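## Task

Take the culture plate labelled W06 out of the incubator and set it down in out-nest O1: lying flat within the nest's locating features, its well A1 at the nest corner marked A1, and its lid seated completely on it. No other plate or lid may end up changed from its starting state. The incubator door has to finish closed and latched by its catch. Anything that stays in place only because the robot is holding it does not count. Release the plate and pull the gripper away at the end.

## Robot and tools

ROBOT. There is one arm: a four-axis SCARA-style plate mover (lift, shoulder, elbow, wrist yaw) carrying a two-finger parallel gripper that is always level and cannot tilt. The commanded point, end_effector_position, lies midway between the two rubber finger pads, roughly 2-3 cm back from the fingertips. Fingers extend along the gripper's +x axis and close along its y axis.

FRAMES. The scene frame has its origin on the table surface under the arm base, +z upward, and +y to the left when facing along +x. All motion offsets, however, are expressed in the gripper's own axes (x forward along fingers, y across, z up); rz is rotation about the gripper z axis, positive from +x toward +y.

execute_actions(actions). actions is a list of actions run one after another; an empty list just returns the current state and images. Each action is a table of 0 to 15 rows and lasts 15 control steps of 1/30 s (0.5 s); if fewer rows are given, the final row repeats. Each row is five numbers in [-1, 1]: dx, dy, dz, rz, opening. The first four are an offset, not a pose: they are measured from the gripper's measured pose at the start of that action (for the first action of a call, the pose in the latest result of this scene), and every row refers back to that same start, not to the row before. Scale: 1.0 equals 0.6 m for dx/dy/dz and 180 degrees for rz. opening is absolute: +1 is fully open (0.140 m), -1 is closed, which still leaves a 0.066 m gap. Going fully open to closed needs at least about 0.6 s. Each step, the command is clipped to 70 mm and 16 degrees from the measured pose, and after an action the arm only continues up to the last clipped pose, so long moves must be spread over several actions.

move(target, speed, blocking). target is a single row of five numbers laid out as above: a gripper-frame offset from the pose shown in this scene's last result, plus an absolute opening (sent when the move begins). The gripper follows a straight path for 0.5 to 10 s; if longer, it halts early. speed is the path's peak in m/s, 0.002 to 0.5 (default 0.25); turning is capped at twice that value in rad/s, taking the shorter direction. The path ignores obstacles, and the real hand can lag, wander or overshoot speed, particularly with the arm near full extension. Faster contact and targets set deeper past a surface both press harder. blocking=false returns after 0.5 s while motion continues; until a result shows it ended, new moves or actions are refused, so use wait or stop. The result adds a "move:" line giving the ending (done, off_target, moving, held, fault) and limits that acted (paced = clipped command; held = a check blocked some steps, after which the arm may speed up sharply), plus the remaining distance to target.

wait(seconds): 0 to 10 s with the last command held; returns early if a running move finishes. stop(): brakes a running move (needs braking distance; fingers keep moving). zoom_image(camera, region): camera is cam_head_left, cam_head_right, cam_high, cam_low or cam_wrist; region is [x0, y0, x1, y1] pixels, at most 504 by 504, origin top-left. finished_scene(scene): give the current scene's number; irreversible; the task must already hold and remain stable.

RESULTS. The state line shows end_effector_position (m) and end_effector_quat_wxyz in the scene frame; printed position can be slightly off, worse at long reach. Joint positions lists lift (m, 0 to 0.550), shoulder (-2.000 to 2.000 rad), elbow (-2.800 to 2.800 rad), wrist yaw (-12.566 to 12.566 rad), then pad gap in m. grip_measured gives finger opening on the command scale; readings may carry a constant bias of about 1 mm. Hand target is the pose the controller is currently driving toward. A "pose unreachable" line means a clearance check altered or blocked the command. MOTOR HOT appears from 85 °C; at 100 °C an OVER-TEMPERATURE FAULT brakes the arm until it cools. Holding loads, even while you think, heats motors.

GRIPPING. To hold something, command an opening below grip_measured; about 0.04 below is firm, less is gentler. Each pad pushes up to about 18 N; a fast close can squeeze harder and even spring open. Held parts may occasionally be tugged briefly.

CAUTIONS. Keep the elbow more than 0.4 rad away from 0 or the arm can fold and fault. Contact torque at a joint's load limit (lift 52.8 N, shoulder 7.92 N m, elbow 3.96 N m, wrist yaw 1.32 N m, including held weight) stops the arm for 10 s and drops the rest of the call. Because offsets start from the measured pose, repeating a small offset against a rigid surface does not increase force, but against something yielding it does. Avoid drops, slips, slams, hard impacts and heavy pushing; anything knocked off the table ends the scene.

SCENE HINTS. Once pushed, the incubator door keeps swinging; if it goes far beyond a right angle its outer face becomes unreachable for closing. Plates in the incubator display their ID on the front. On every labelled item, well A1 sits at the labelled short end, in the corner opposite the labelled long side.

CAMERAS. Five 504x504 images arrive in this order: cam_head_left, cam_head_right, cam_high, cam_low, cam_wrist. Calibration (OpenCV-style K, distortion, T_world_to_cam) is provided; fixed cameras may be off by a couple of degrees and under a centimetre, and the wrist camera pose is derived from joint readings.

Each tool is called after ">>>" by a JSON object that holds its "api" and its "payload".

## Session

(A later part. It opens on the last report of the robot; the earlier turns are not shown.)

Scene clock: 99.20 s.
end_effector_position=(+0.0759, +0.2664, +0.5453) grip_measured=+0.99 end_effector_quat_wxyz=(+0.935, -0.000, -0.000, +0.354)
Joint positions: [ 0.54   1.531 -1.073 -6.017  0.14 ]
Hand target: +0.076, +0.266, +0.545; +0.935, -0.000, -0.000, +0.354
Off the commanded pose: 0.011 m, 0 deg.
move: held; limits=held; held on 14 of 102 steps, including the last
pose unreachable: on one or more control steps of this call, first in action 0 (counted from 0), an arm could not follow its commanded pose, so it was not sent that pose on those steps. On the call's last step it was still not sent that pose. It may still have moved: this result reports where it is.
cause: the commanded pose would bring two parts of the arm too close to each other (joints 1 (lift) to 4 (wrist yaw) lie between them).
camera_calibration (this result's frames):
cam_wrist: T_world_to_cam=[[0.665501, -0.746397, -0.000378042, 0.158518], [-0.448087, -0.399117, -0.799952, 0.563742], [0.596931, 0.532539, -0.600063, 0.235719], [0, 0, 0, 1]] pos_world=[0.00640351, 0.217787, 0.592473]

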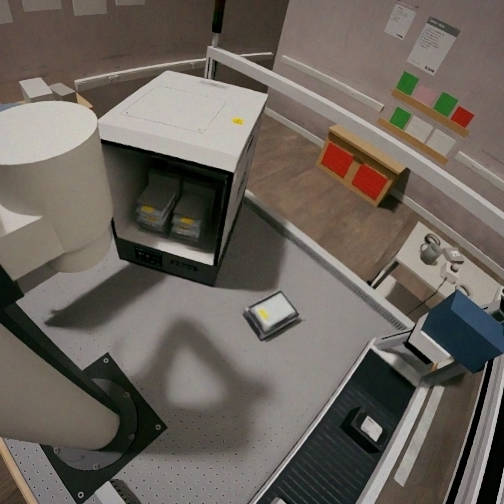

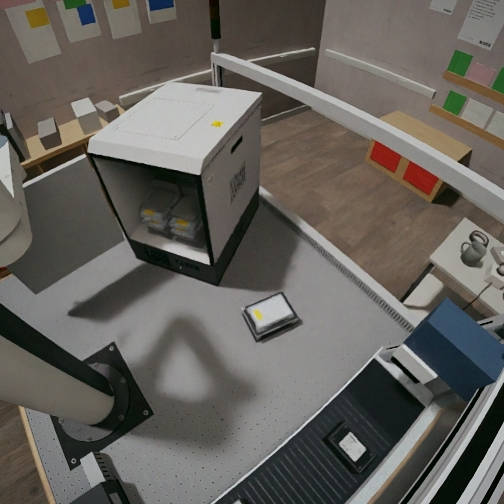

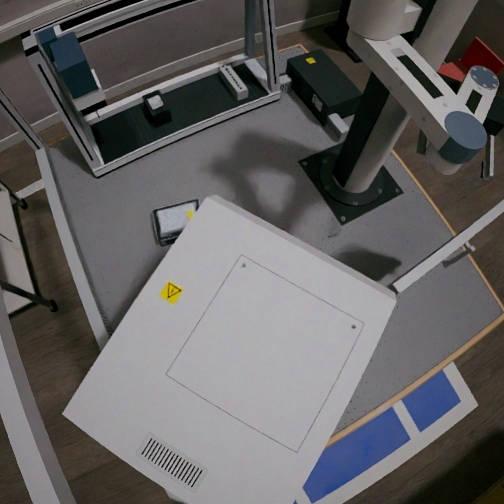

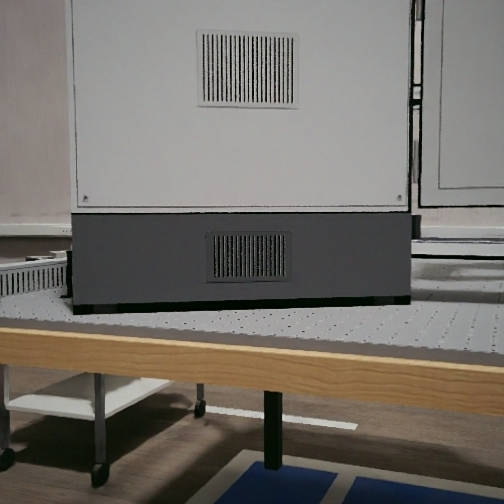

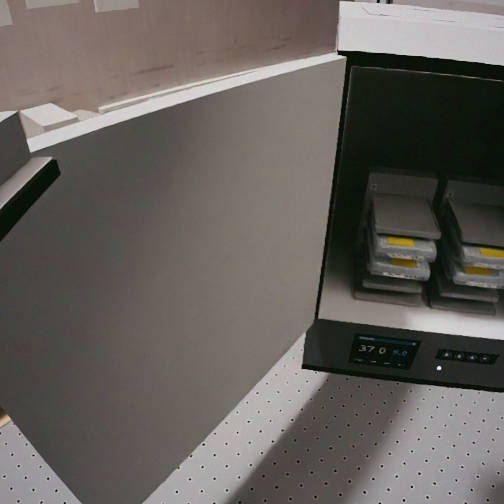

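>>> {"api": "move", "payload": {"target": [0.263,0.287,0,0.797,-1], "speed": 0.15}}

>>> {"api": "move", "payload": {"target": [0,0,-0.13,0,-1], "speed": 0.1}}

Scene clock: 108.03 s.
end_effector_position=(+0.0796, +0.4996, +0.5453) grip_measured=-1.00 end_effector_quat_wxyz=(-0.039, -0.000, -0.000, +0.999)
Joint positions: [ 0.54   1.327 -2.8   -1.59   0.066]
Hand target: +0.080, +0.500, +0.545; -0.039, -0.000, -0.000, +0.999
Off the commanded pose: 0.000 m, 0 deg.
joint sent to its limit — the command would take joint 3 (elbow) past its lower limit, so that joint was sent only as far as its limit.
move: done
camera_calibration (this result's frames):
cam_wrist: T_world_to_cam=[[-0.0823205, 0.996606, -0.000378042, -0.481181], [0.598051, 0.0490961, -0.799952, 0.351295], [-0.797219, -0.0660786, -0.600063, 0.519353], [0, 0, 0, 1]] pos_world=[0.164334, 0.496618, 0.592482]

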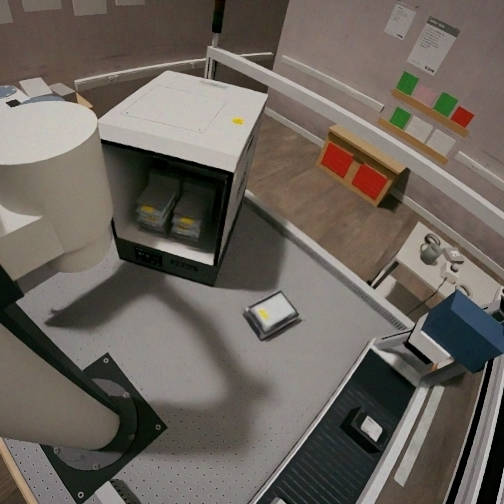

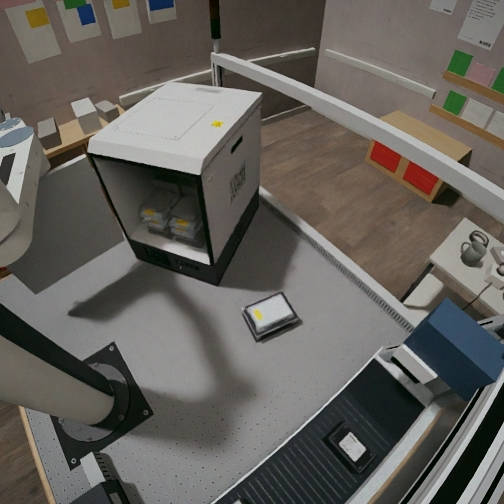

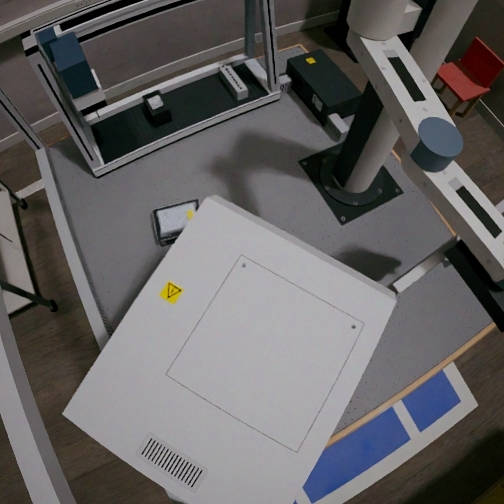

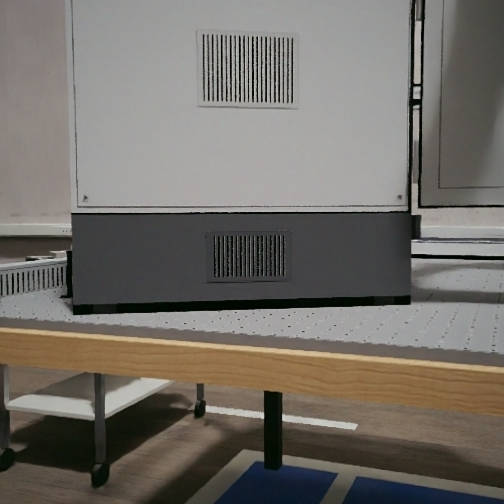

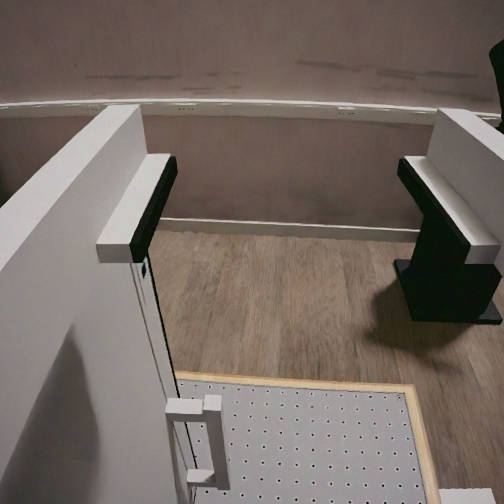

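Scene clock: 118.53 s.
end_effector_position=(+0.0796, +0.4996, +0.5087) grip_measured=-1.00 end_effector_quat_wxyz=(-0.039, -0.000, -0.000, +0.999)
Joint positions: [ 0.504  1.327 -2.8   -1.59   0.066]
Hand target: +0.080, +0.500, +0.509; -0.039, -0.000, -0.000, +0.999
Off the commanded pose: 0.041 m, 0 deg.
TORQUE FAULT: the external load on joint 1 (lift) reached its load limit, and the arm stopped for 10 seconds. That time counts as 20 of the actions that you can send in this scene. The arm's remaining commands of this call were not run. The arm holds where it stopped, with its grip as last carried out, and accepts commands again: back off and push less far. The arm stops again, at the same cost, whenever a joint's load reaches its limit.
move: fault
camera_calibration (this result's frames):
cam_wrist: T_world_to_cam=[[-0.0828305, 0.996564, -0.000378042, -0.481069], [0.598026, 0.0494022, -0.799952, 0.321949], [-0.797185, -0.0664865, -0.600063, 0.497572], [0, 0, 0, 1]] pos_world=[0.164276, 0.496593, 0.555937]

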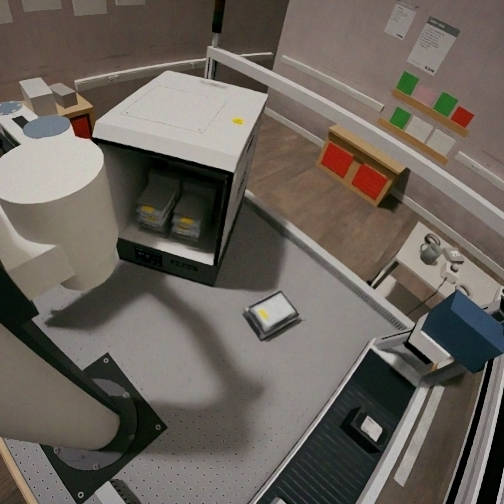

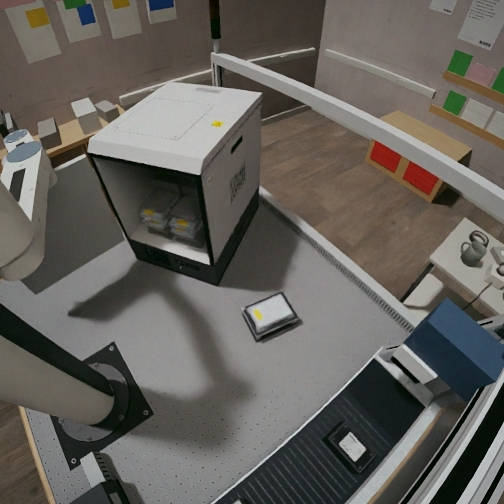

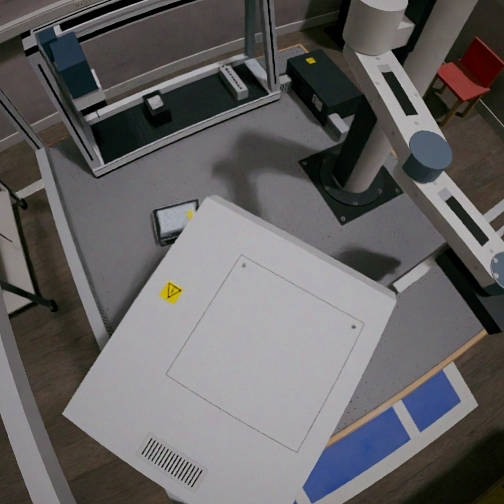

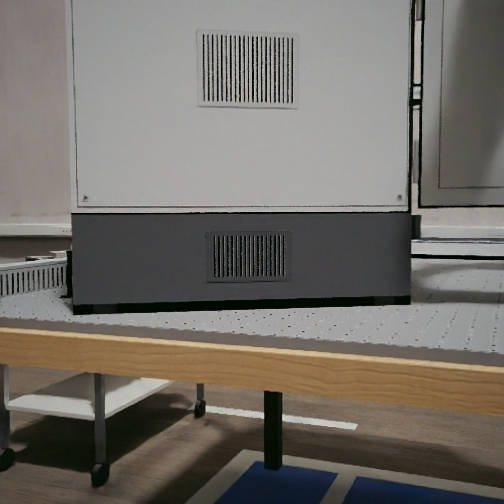

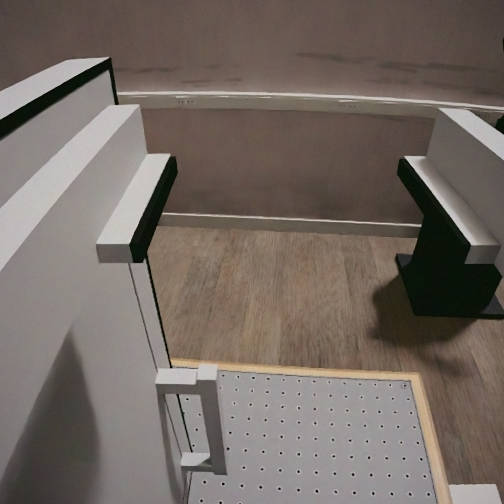

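>>> {"api": "move", "payload": {"target": [-0.05,0.42,0.007,0.2,-1], "speed": 0.08}}

Scene clock: 122.77 s.
end_effector_position=(+0.1294, +0.2507, +0.5129) grip_measured=-1.00 end_effector_quat_wxyz=(-0.346, -0.000, -0.000, +0.938)
Joint positions: [ 0.508  0.637 -1.455 -1.617  0.066]
Hand target: +0.129, +0.251, +0.513; -0.346, -0.000, -0.000, +0.938
Off the commanded pose: 0.000 m, 0 deg.
move: done
camera_calibration (this result's frames):
cam_wrist: T_world_to_cam=[[-0.652922, 0.757425, -0.000378042, -0.0952229], [0.454701, 0.391565, -0.799952, 0.240529], [-0.605756, -0.522478, -0.600063, 0.612774], [0, 0, 0, 1]] pos_world=[0.19965, 0.298102, 0.560078]

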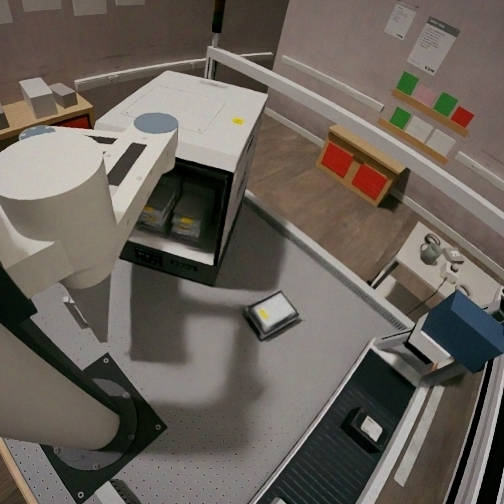

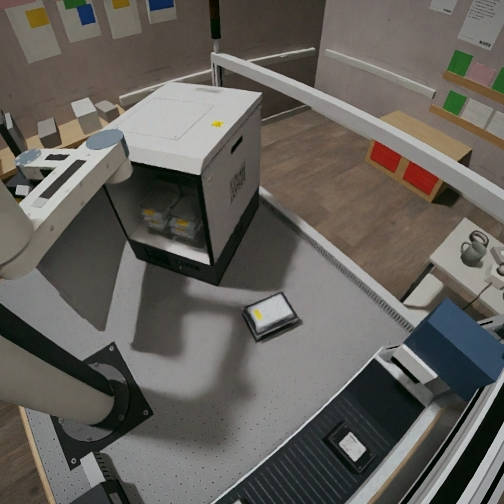

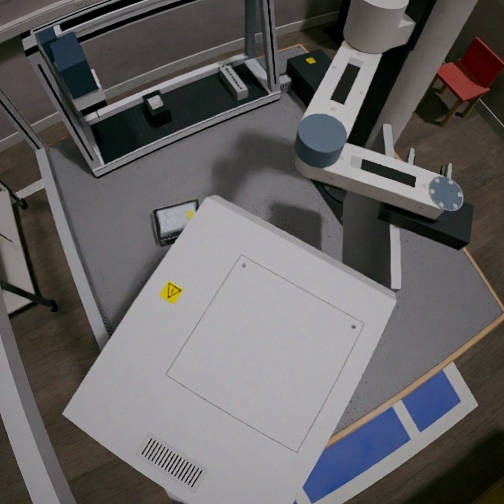

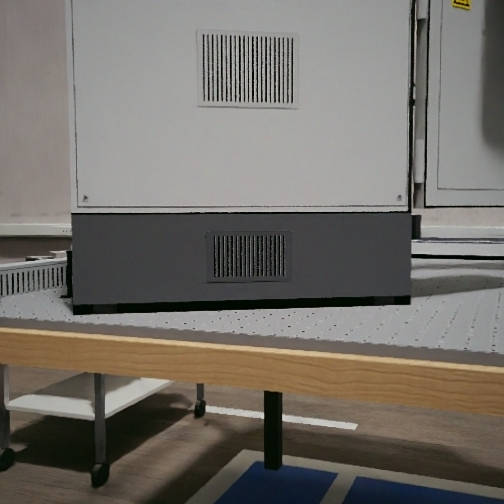

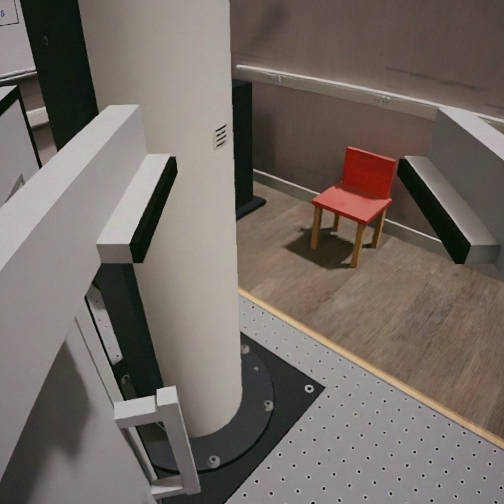

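>>> {"api": "move", "payload": {"target": [-0.15,0.415,0,0.25,-1], "speed": 0.08}}

Scene clock: 128.00 s.
end_effector_position=(+0.3596, +0.1200, +0.5129) grip_measured=-1.00 end_effector_quat_wxyz=(+0.679, +0.000, +0.000, -0.734)
Joint positions: [ 0.508  0.122 -1.343 -0.428  0.066]
Hand target: +0.360, +0.120, +0.513; +0.679, +0.000, +0.000, -0.734
Off the commanded pose: 0.000 m, 0 deg.
move: done
camera_calibration (this result's frames):
cam_wrist: T_world_to_cam=[[-0.997235, 0.074316, -0.000378042, 0.359918], [0.0448959, 0.598381, -0.799952, 0.309579], [-0.059223, -0.797757, -0.600063, 0.520435], [0, 0, 0, 1]] pos_world=[0.375846, 0.203187, 0.560078]

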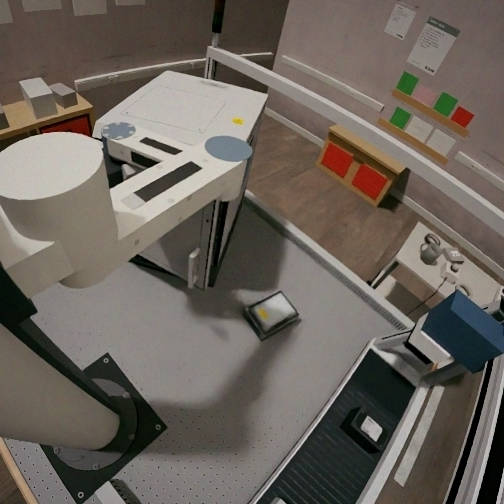

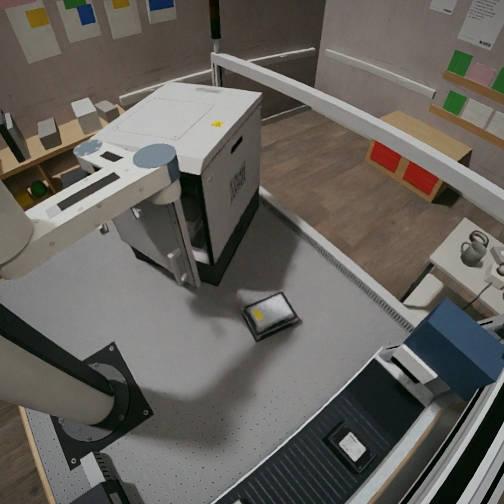

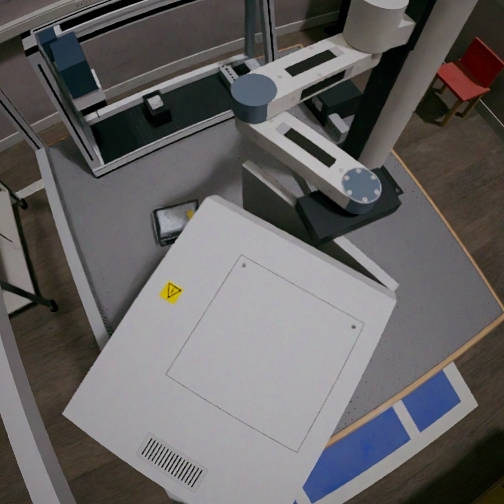

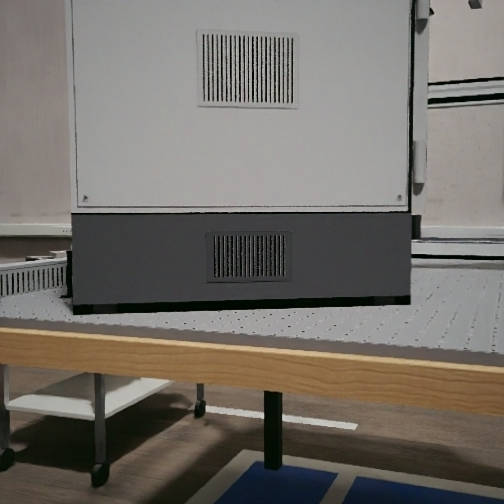

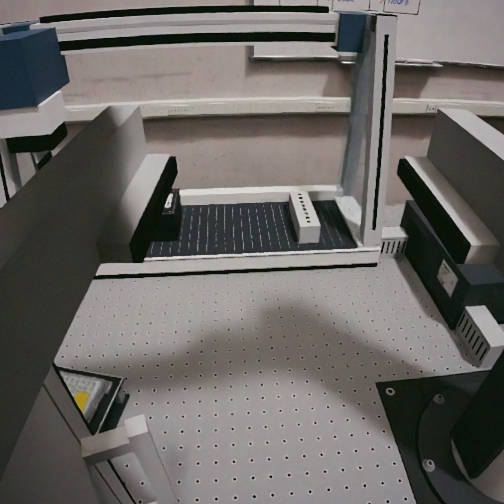

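>>> {"api": "move", "payload": {"target": [-0.01,0.133,-0.1,0.71,-1], "speed": 0.15}}

>>> {"api": "move", "payload": {"target": [0.12,0,0,0,-1], "speed": 0.05}}

Scene clock: 139.00 s.
end_effector_position=(+0.3672, +0.1194, +0.5087) grip_measured=-1.00 end_effector_quat_wxyz=(+0.753, +0.000, +0.000, -0.658)
Joint positions: [ 0.504  0.149 -1.274 -0.311  0.066]
Hand target: +0.367, +0.119, +0.509; +0.753, +0.000, +0.000, -0.658
Off the commanded pose: 0.092 m, 116 deg.
TORQUE FAULT: the external load on joint 1 (lift) reached its load limit, and the arm stopped for 10 seconds. That time counts as 20 of the actions that you can send in this scene. The arm's remaining commands of this call were not run. The arm holds where it stopped, with its grip as last carried out, and accepts commands again: back off and push less far. The arm stops again, at the same cost, whenever a joint's load reaches its limit.
move: fault
camera_calibration (this result's frames):
cam_wrist: T_world_to_cam=[[-0.990228, -0.139457, -0.000378042, 0.390437], [-0.0833838, 0.594242, -0.799952, 0.353849], [0.111784, -0.792104, -0.600063, 0.454496], [0, 0, 0, 1]] pos_world=[0.365322, 0.204185, 0.555936]

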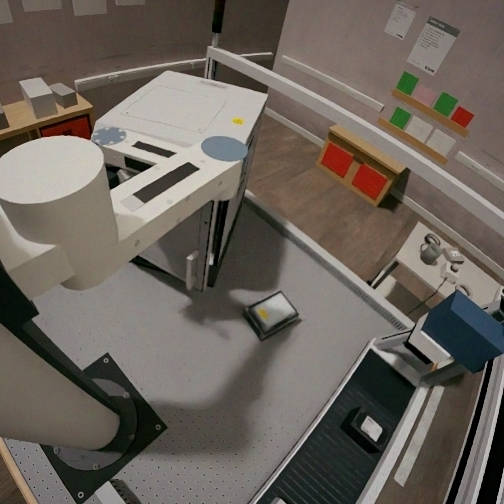

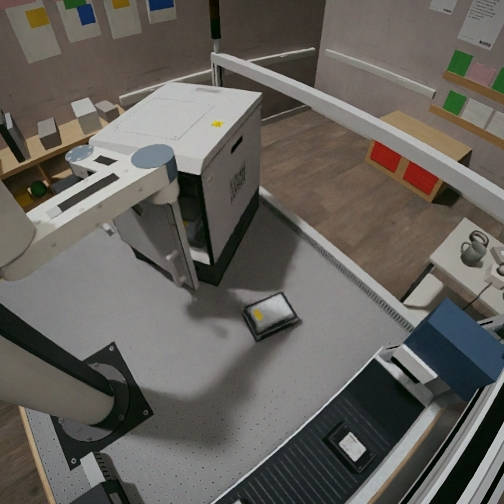

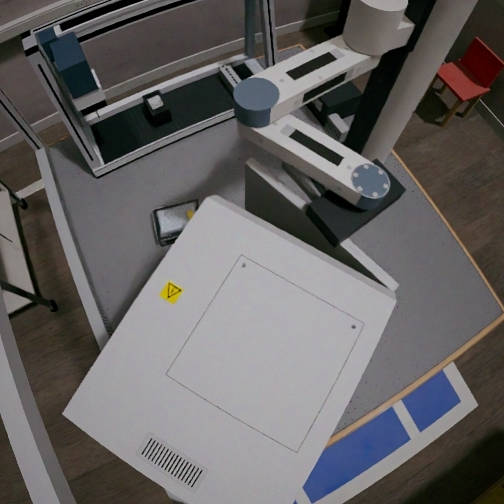

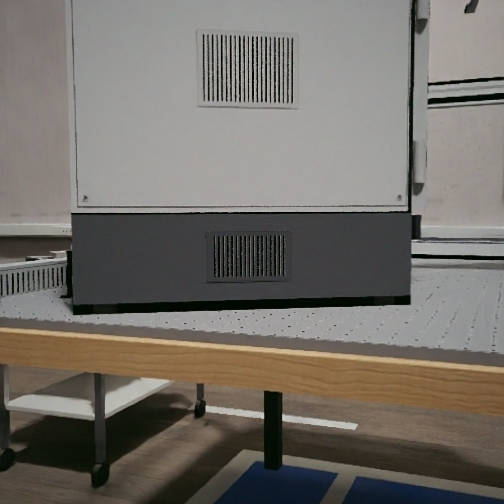

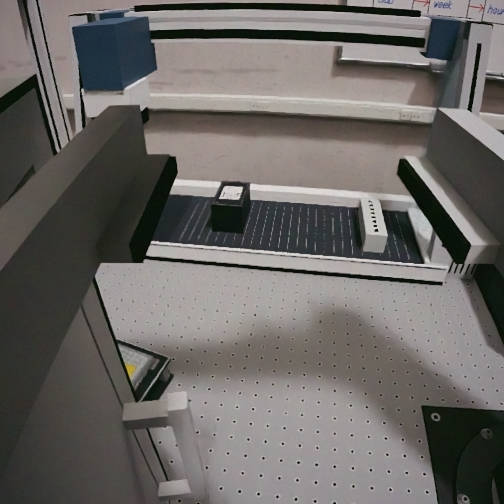

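not run: a fault stop came before this call.

Silly. Do rotation at height first, then lower.

>>> {"api": "move", "payload": {"target": [0.1,0.12,0.06,0.64,-1], "speed": 0.15}}

>>> {"api": "move", "payload": {"target": [0,0,-0.15,0,-1], "speed": 0.1}}

Scene clock: 146.03 s.
end_effector_position=(+0.4469, +0.0696, +0.5447) grip_measured=-1.00 end_effector_quat_wxyz=(+0.959, +0.000, +0.000, +0.284)
Joint positions: [ 0.54  -1.07  -0.584  2.23   0.066]
Hand target: +0.447, +0.070, +0.545; +0.959, +0.000, +0.000, +0.284
Off the commanded pose: 0.000 m, 0 deg.
move: done
camera_calibration (this result's frames):
cam_wrist: T_world_to_cam=[[0.547462, -0.83683, -0.000378042, -0.176178], [-0.502317, -0.328259, -0.799952, 0.670297], [0.6693, 0.438134, -0.600063, 0.0929134], [0, 0, 0, 1]] pos_world=[0.370965, 0.0318913, 0.591893]

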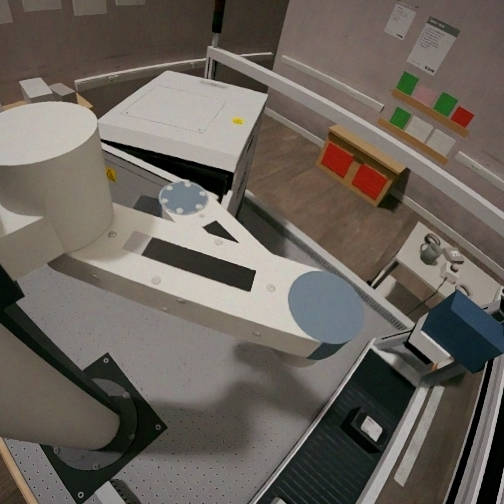

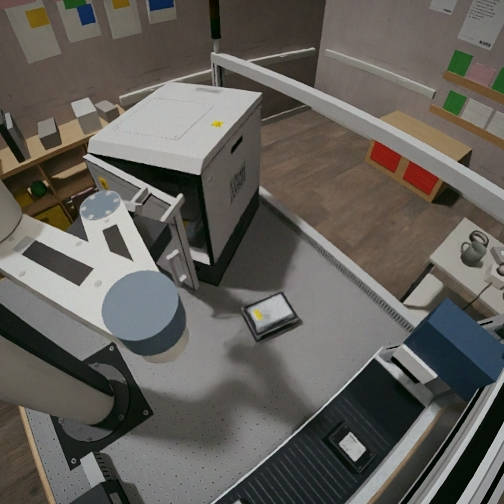

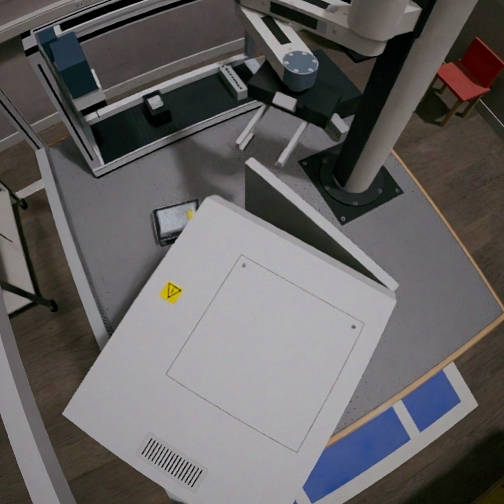

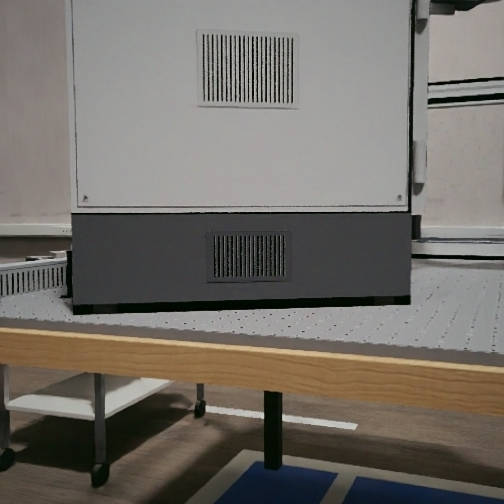

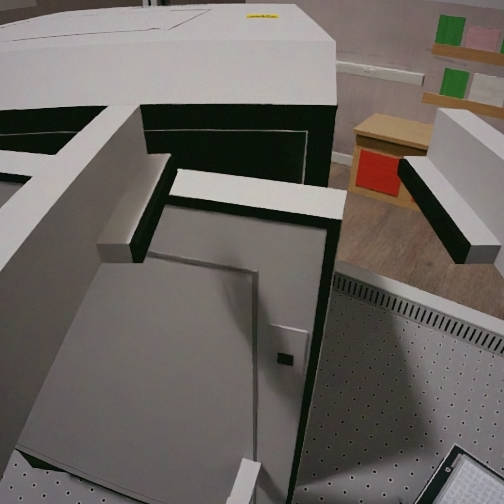

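Scene clock: 147.23 s.
end_effector_position=(+0.4469, +0.0696, +0.4546) grip_measured=-1.00 end_effector_quat_wxyz=(+0.959, +0.000, +0.000, +0.284)
Joint positions: [ 0.45  -1.07  -0.584  2.23   0.066]
Hand target: +0.447, +0.070, +0.455; +0.959, +0.000, +0.000, +0.284
Off the commanded pose: 0.000 m, 0 deg.
move: done
camera_calibration (this result's frames):
cam_wrist: T_world_to_cam=[[0.547482, -0.836818, -0.000378042, -0.176216], [-0.502309, -0.328271, -0.799952, 0.598247], [0.66929, 0.438149, -0.600063, 0.0388751], [0, 0, 0, 1]] pos_world=[0.370961, 0.0318934, 0.50183]

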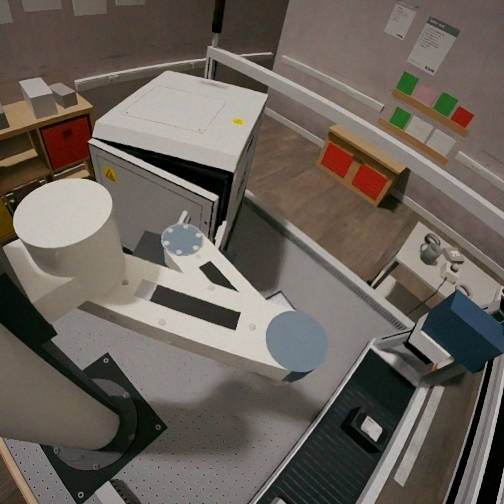

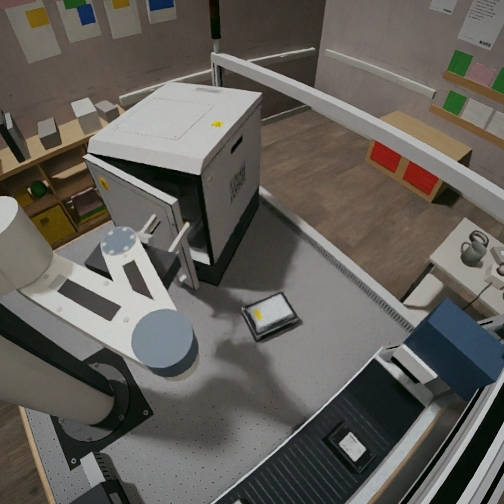

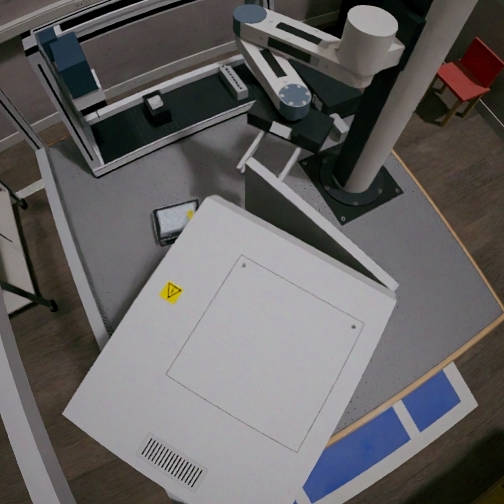

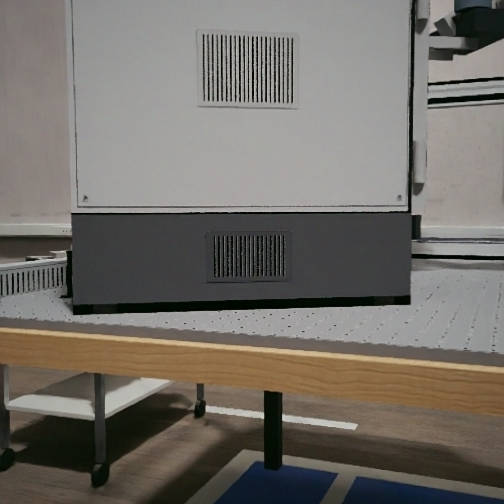

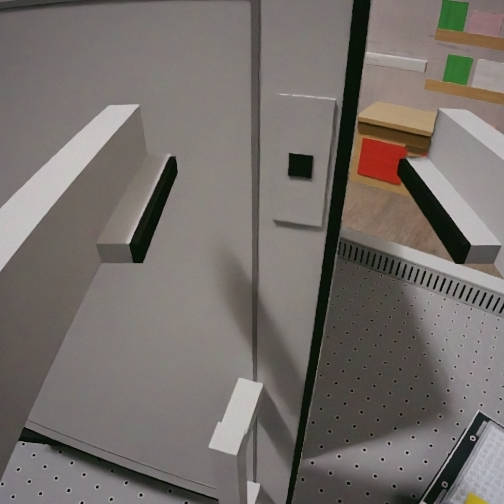

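>>> {"api": "move", "payload": {"target": [0.15,0.05,0,0,-1], "speed": 0.06}}

Scene clock: 158.00 s.
end_effector_position=(+0.4720, +0.0942, +0.4546) grip_measured=-1.00 end_effector_quat_wxyz=(+0.962, +0.000, +0.000, +0.273)
Joint positions: [ 0.45  -0.899 -0.687  2.138  0.066]
Hand target: +0.472, +0.095, +0.455; +0.962, +0.000, +0.000, +0.274
Off the commanded pose: 0.060 m, 1 deg.
TORQUE FAULT: the external load on joint 4 (wrist yaw) reached its load limit, and the arm stopped for 10 seconds. That time counts as 20 of the actions that you can send in this scene. The arm's remaining commands of this call were not run. The arm holds where it stopped, with its grip as last carried out, and accepts commands again: back off and push less far. The arm stops again, at the same cost, whenever a joint's load reaches its limit.
move: fault
camera_calibration (this result's frames):
cam_wrist: T_world_to_cam=[[0.528039, -0.84922, -0.000378042, -0.159074], [-0.509746, -0.3166, -0.799952, 0.621371], [0.679216, 0.422599, -0.600063, 0.0080341], [0, 0, 0, 1]] pos_world=[0.395281, 0.0582418, 0.501828]

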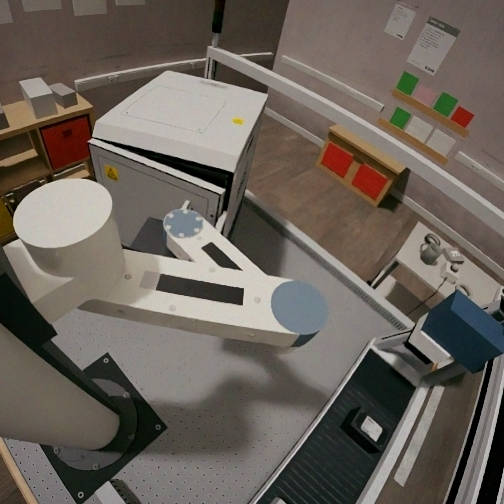

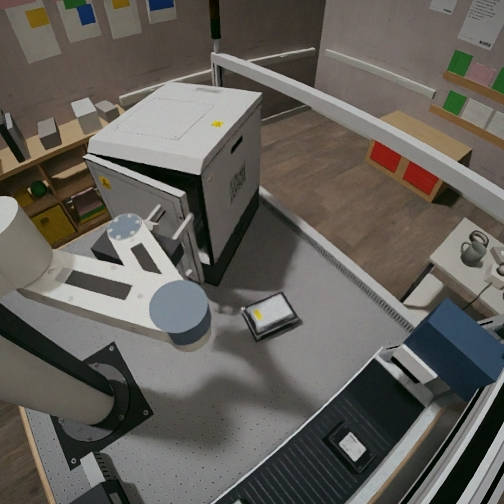

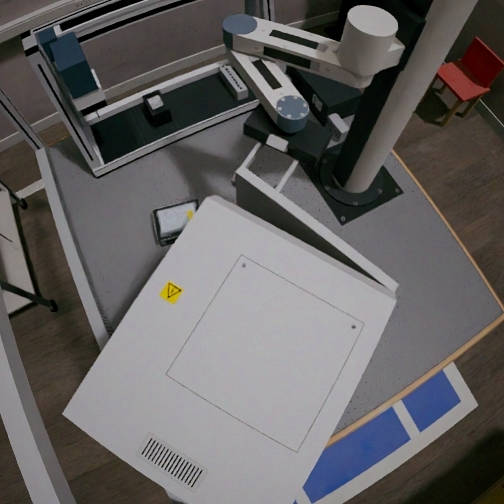

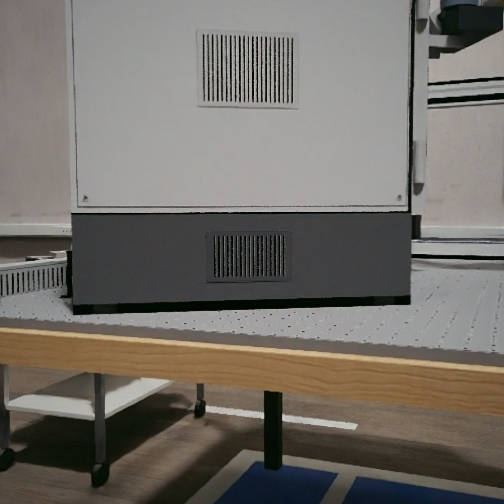

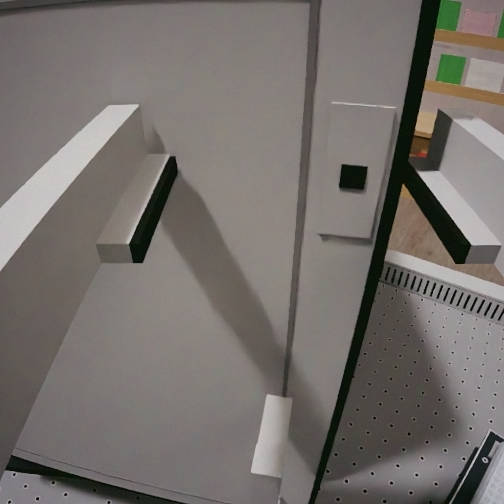

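Right finger hooked the edge. Back off, shift left, push with both tips.

>>> {"api": "move", "payload": {"target": [-0.08,0.13,0,0,-1], "speed": 0.1}}

>>> {"api": "move", "payload": {"target": [0.17,0,0,0,-1], "speed": 0.05}}

Scene clock: 168.23 s.
end_effector_position=(+0.4682, +0.0938, +0.4546) grip_measured=-1.00 end_effector_quat_wxyz=(+0.965, +0.000, +0.000, +0.261)
Joint positions: [ 0.45  -0.886 -0.665  2.08   0.066]
Hand target: +0.468, +0.094, +0.455; +0.965, +0.000, +0.000, +0.261
Off the commanded pose: 0.088 m, 1 deg.
TORQUE FAULT: the external load on joint 4 (wrist yaw) reached its load limit, and the arm stopped for 10 seconds. That time counts as 20 of the actions that you can send in this scene. The arm's remaining commands of this call were not run. The arm holds where it stopped, with its grip as last carried out, and accepts commands again: back off and push less far. The arm stops again, at the same cost, whenever a joint's load reaches its limit.
move: fault
camera_calibration (this result's frames):
cam_wrist: T_world_to_cam=[[0.508243, -0.861214, -0.000378042, -0.147016], [-0.516936, -0.304718, -0.799952, 0.621521], [0.688815, 0.406766, -0.600063, 0.00782396], [0, 0, 0, 1]] pos_world=[0.390618, 0.0595937, 0.501827]

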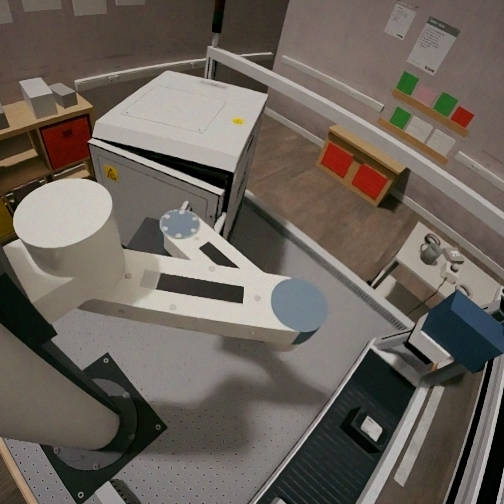

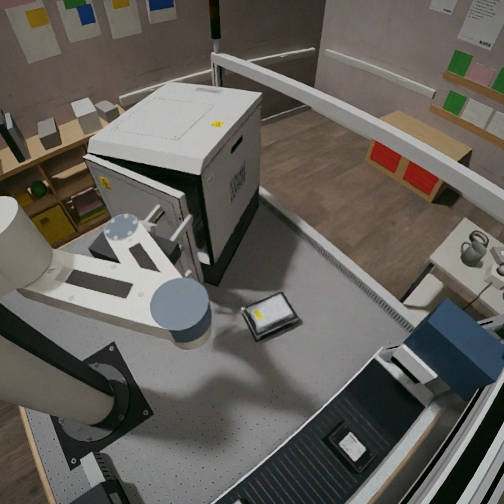

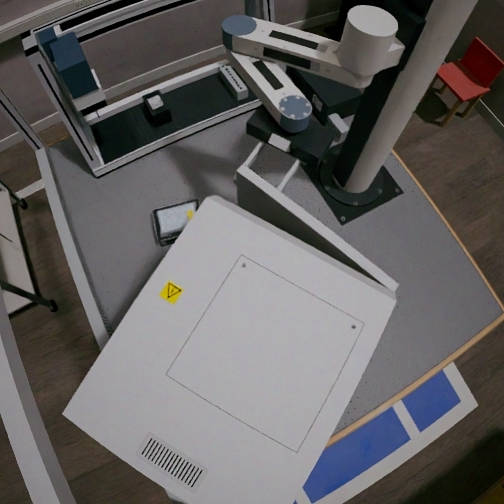

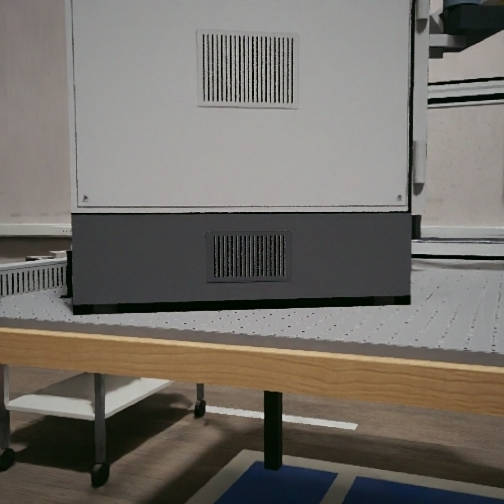

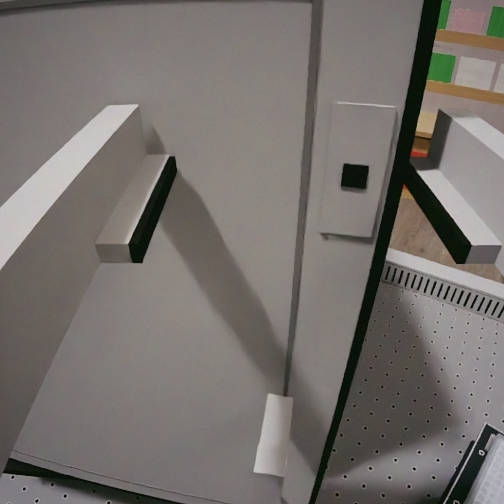

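not run: a fault stop came before this call.


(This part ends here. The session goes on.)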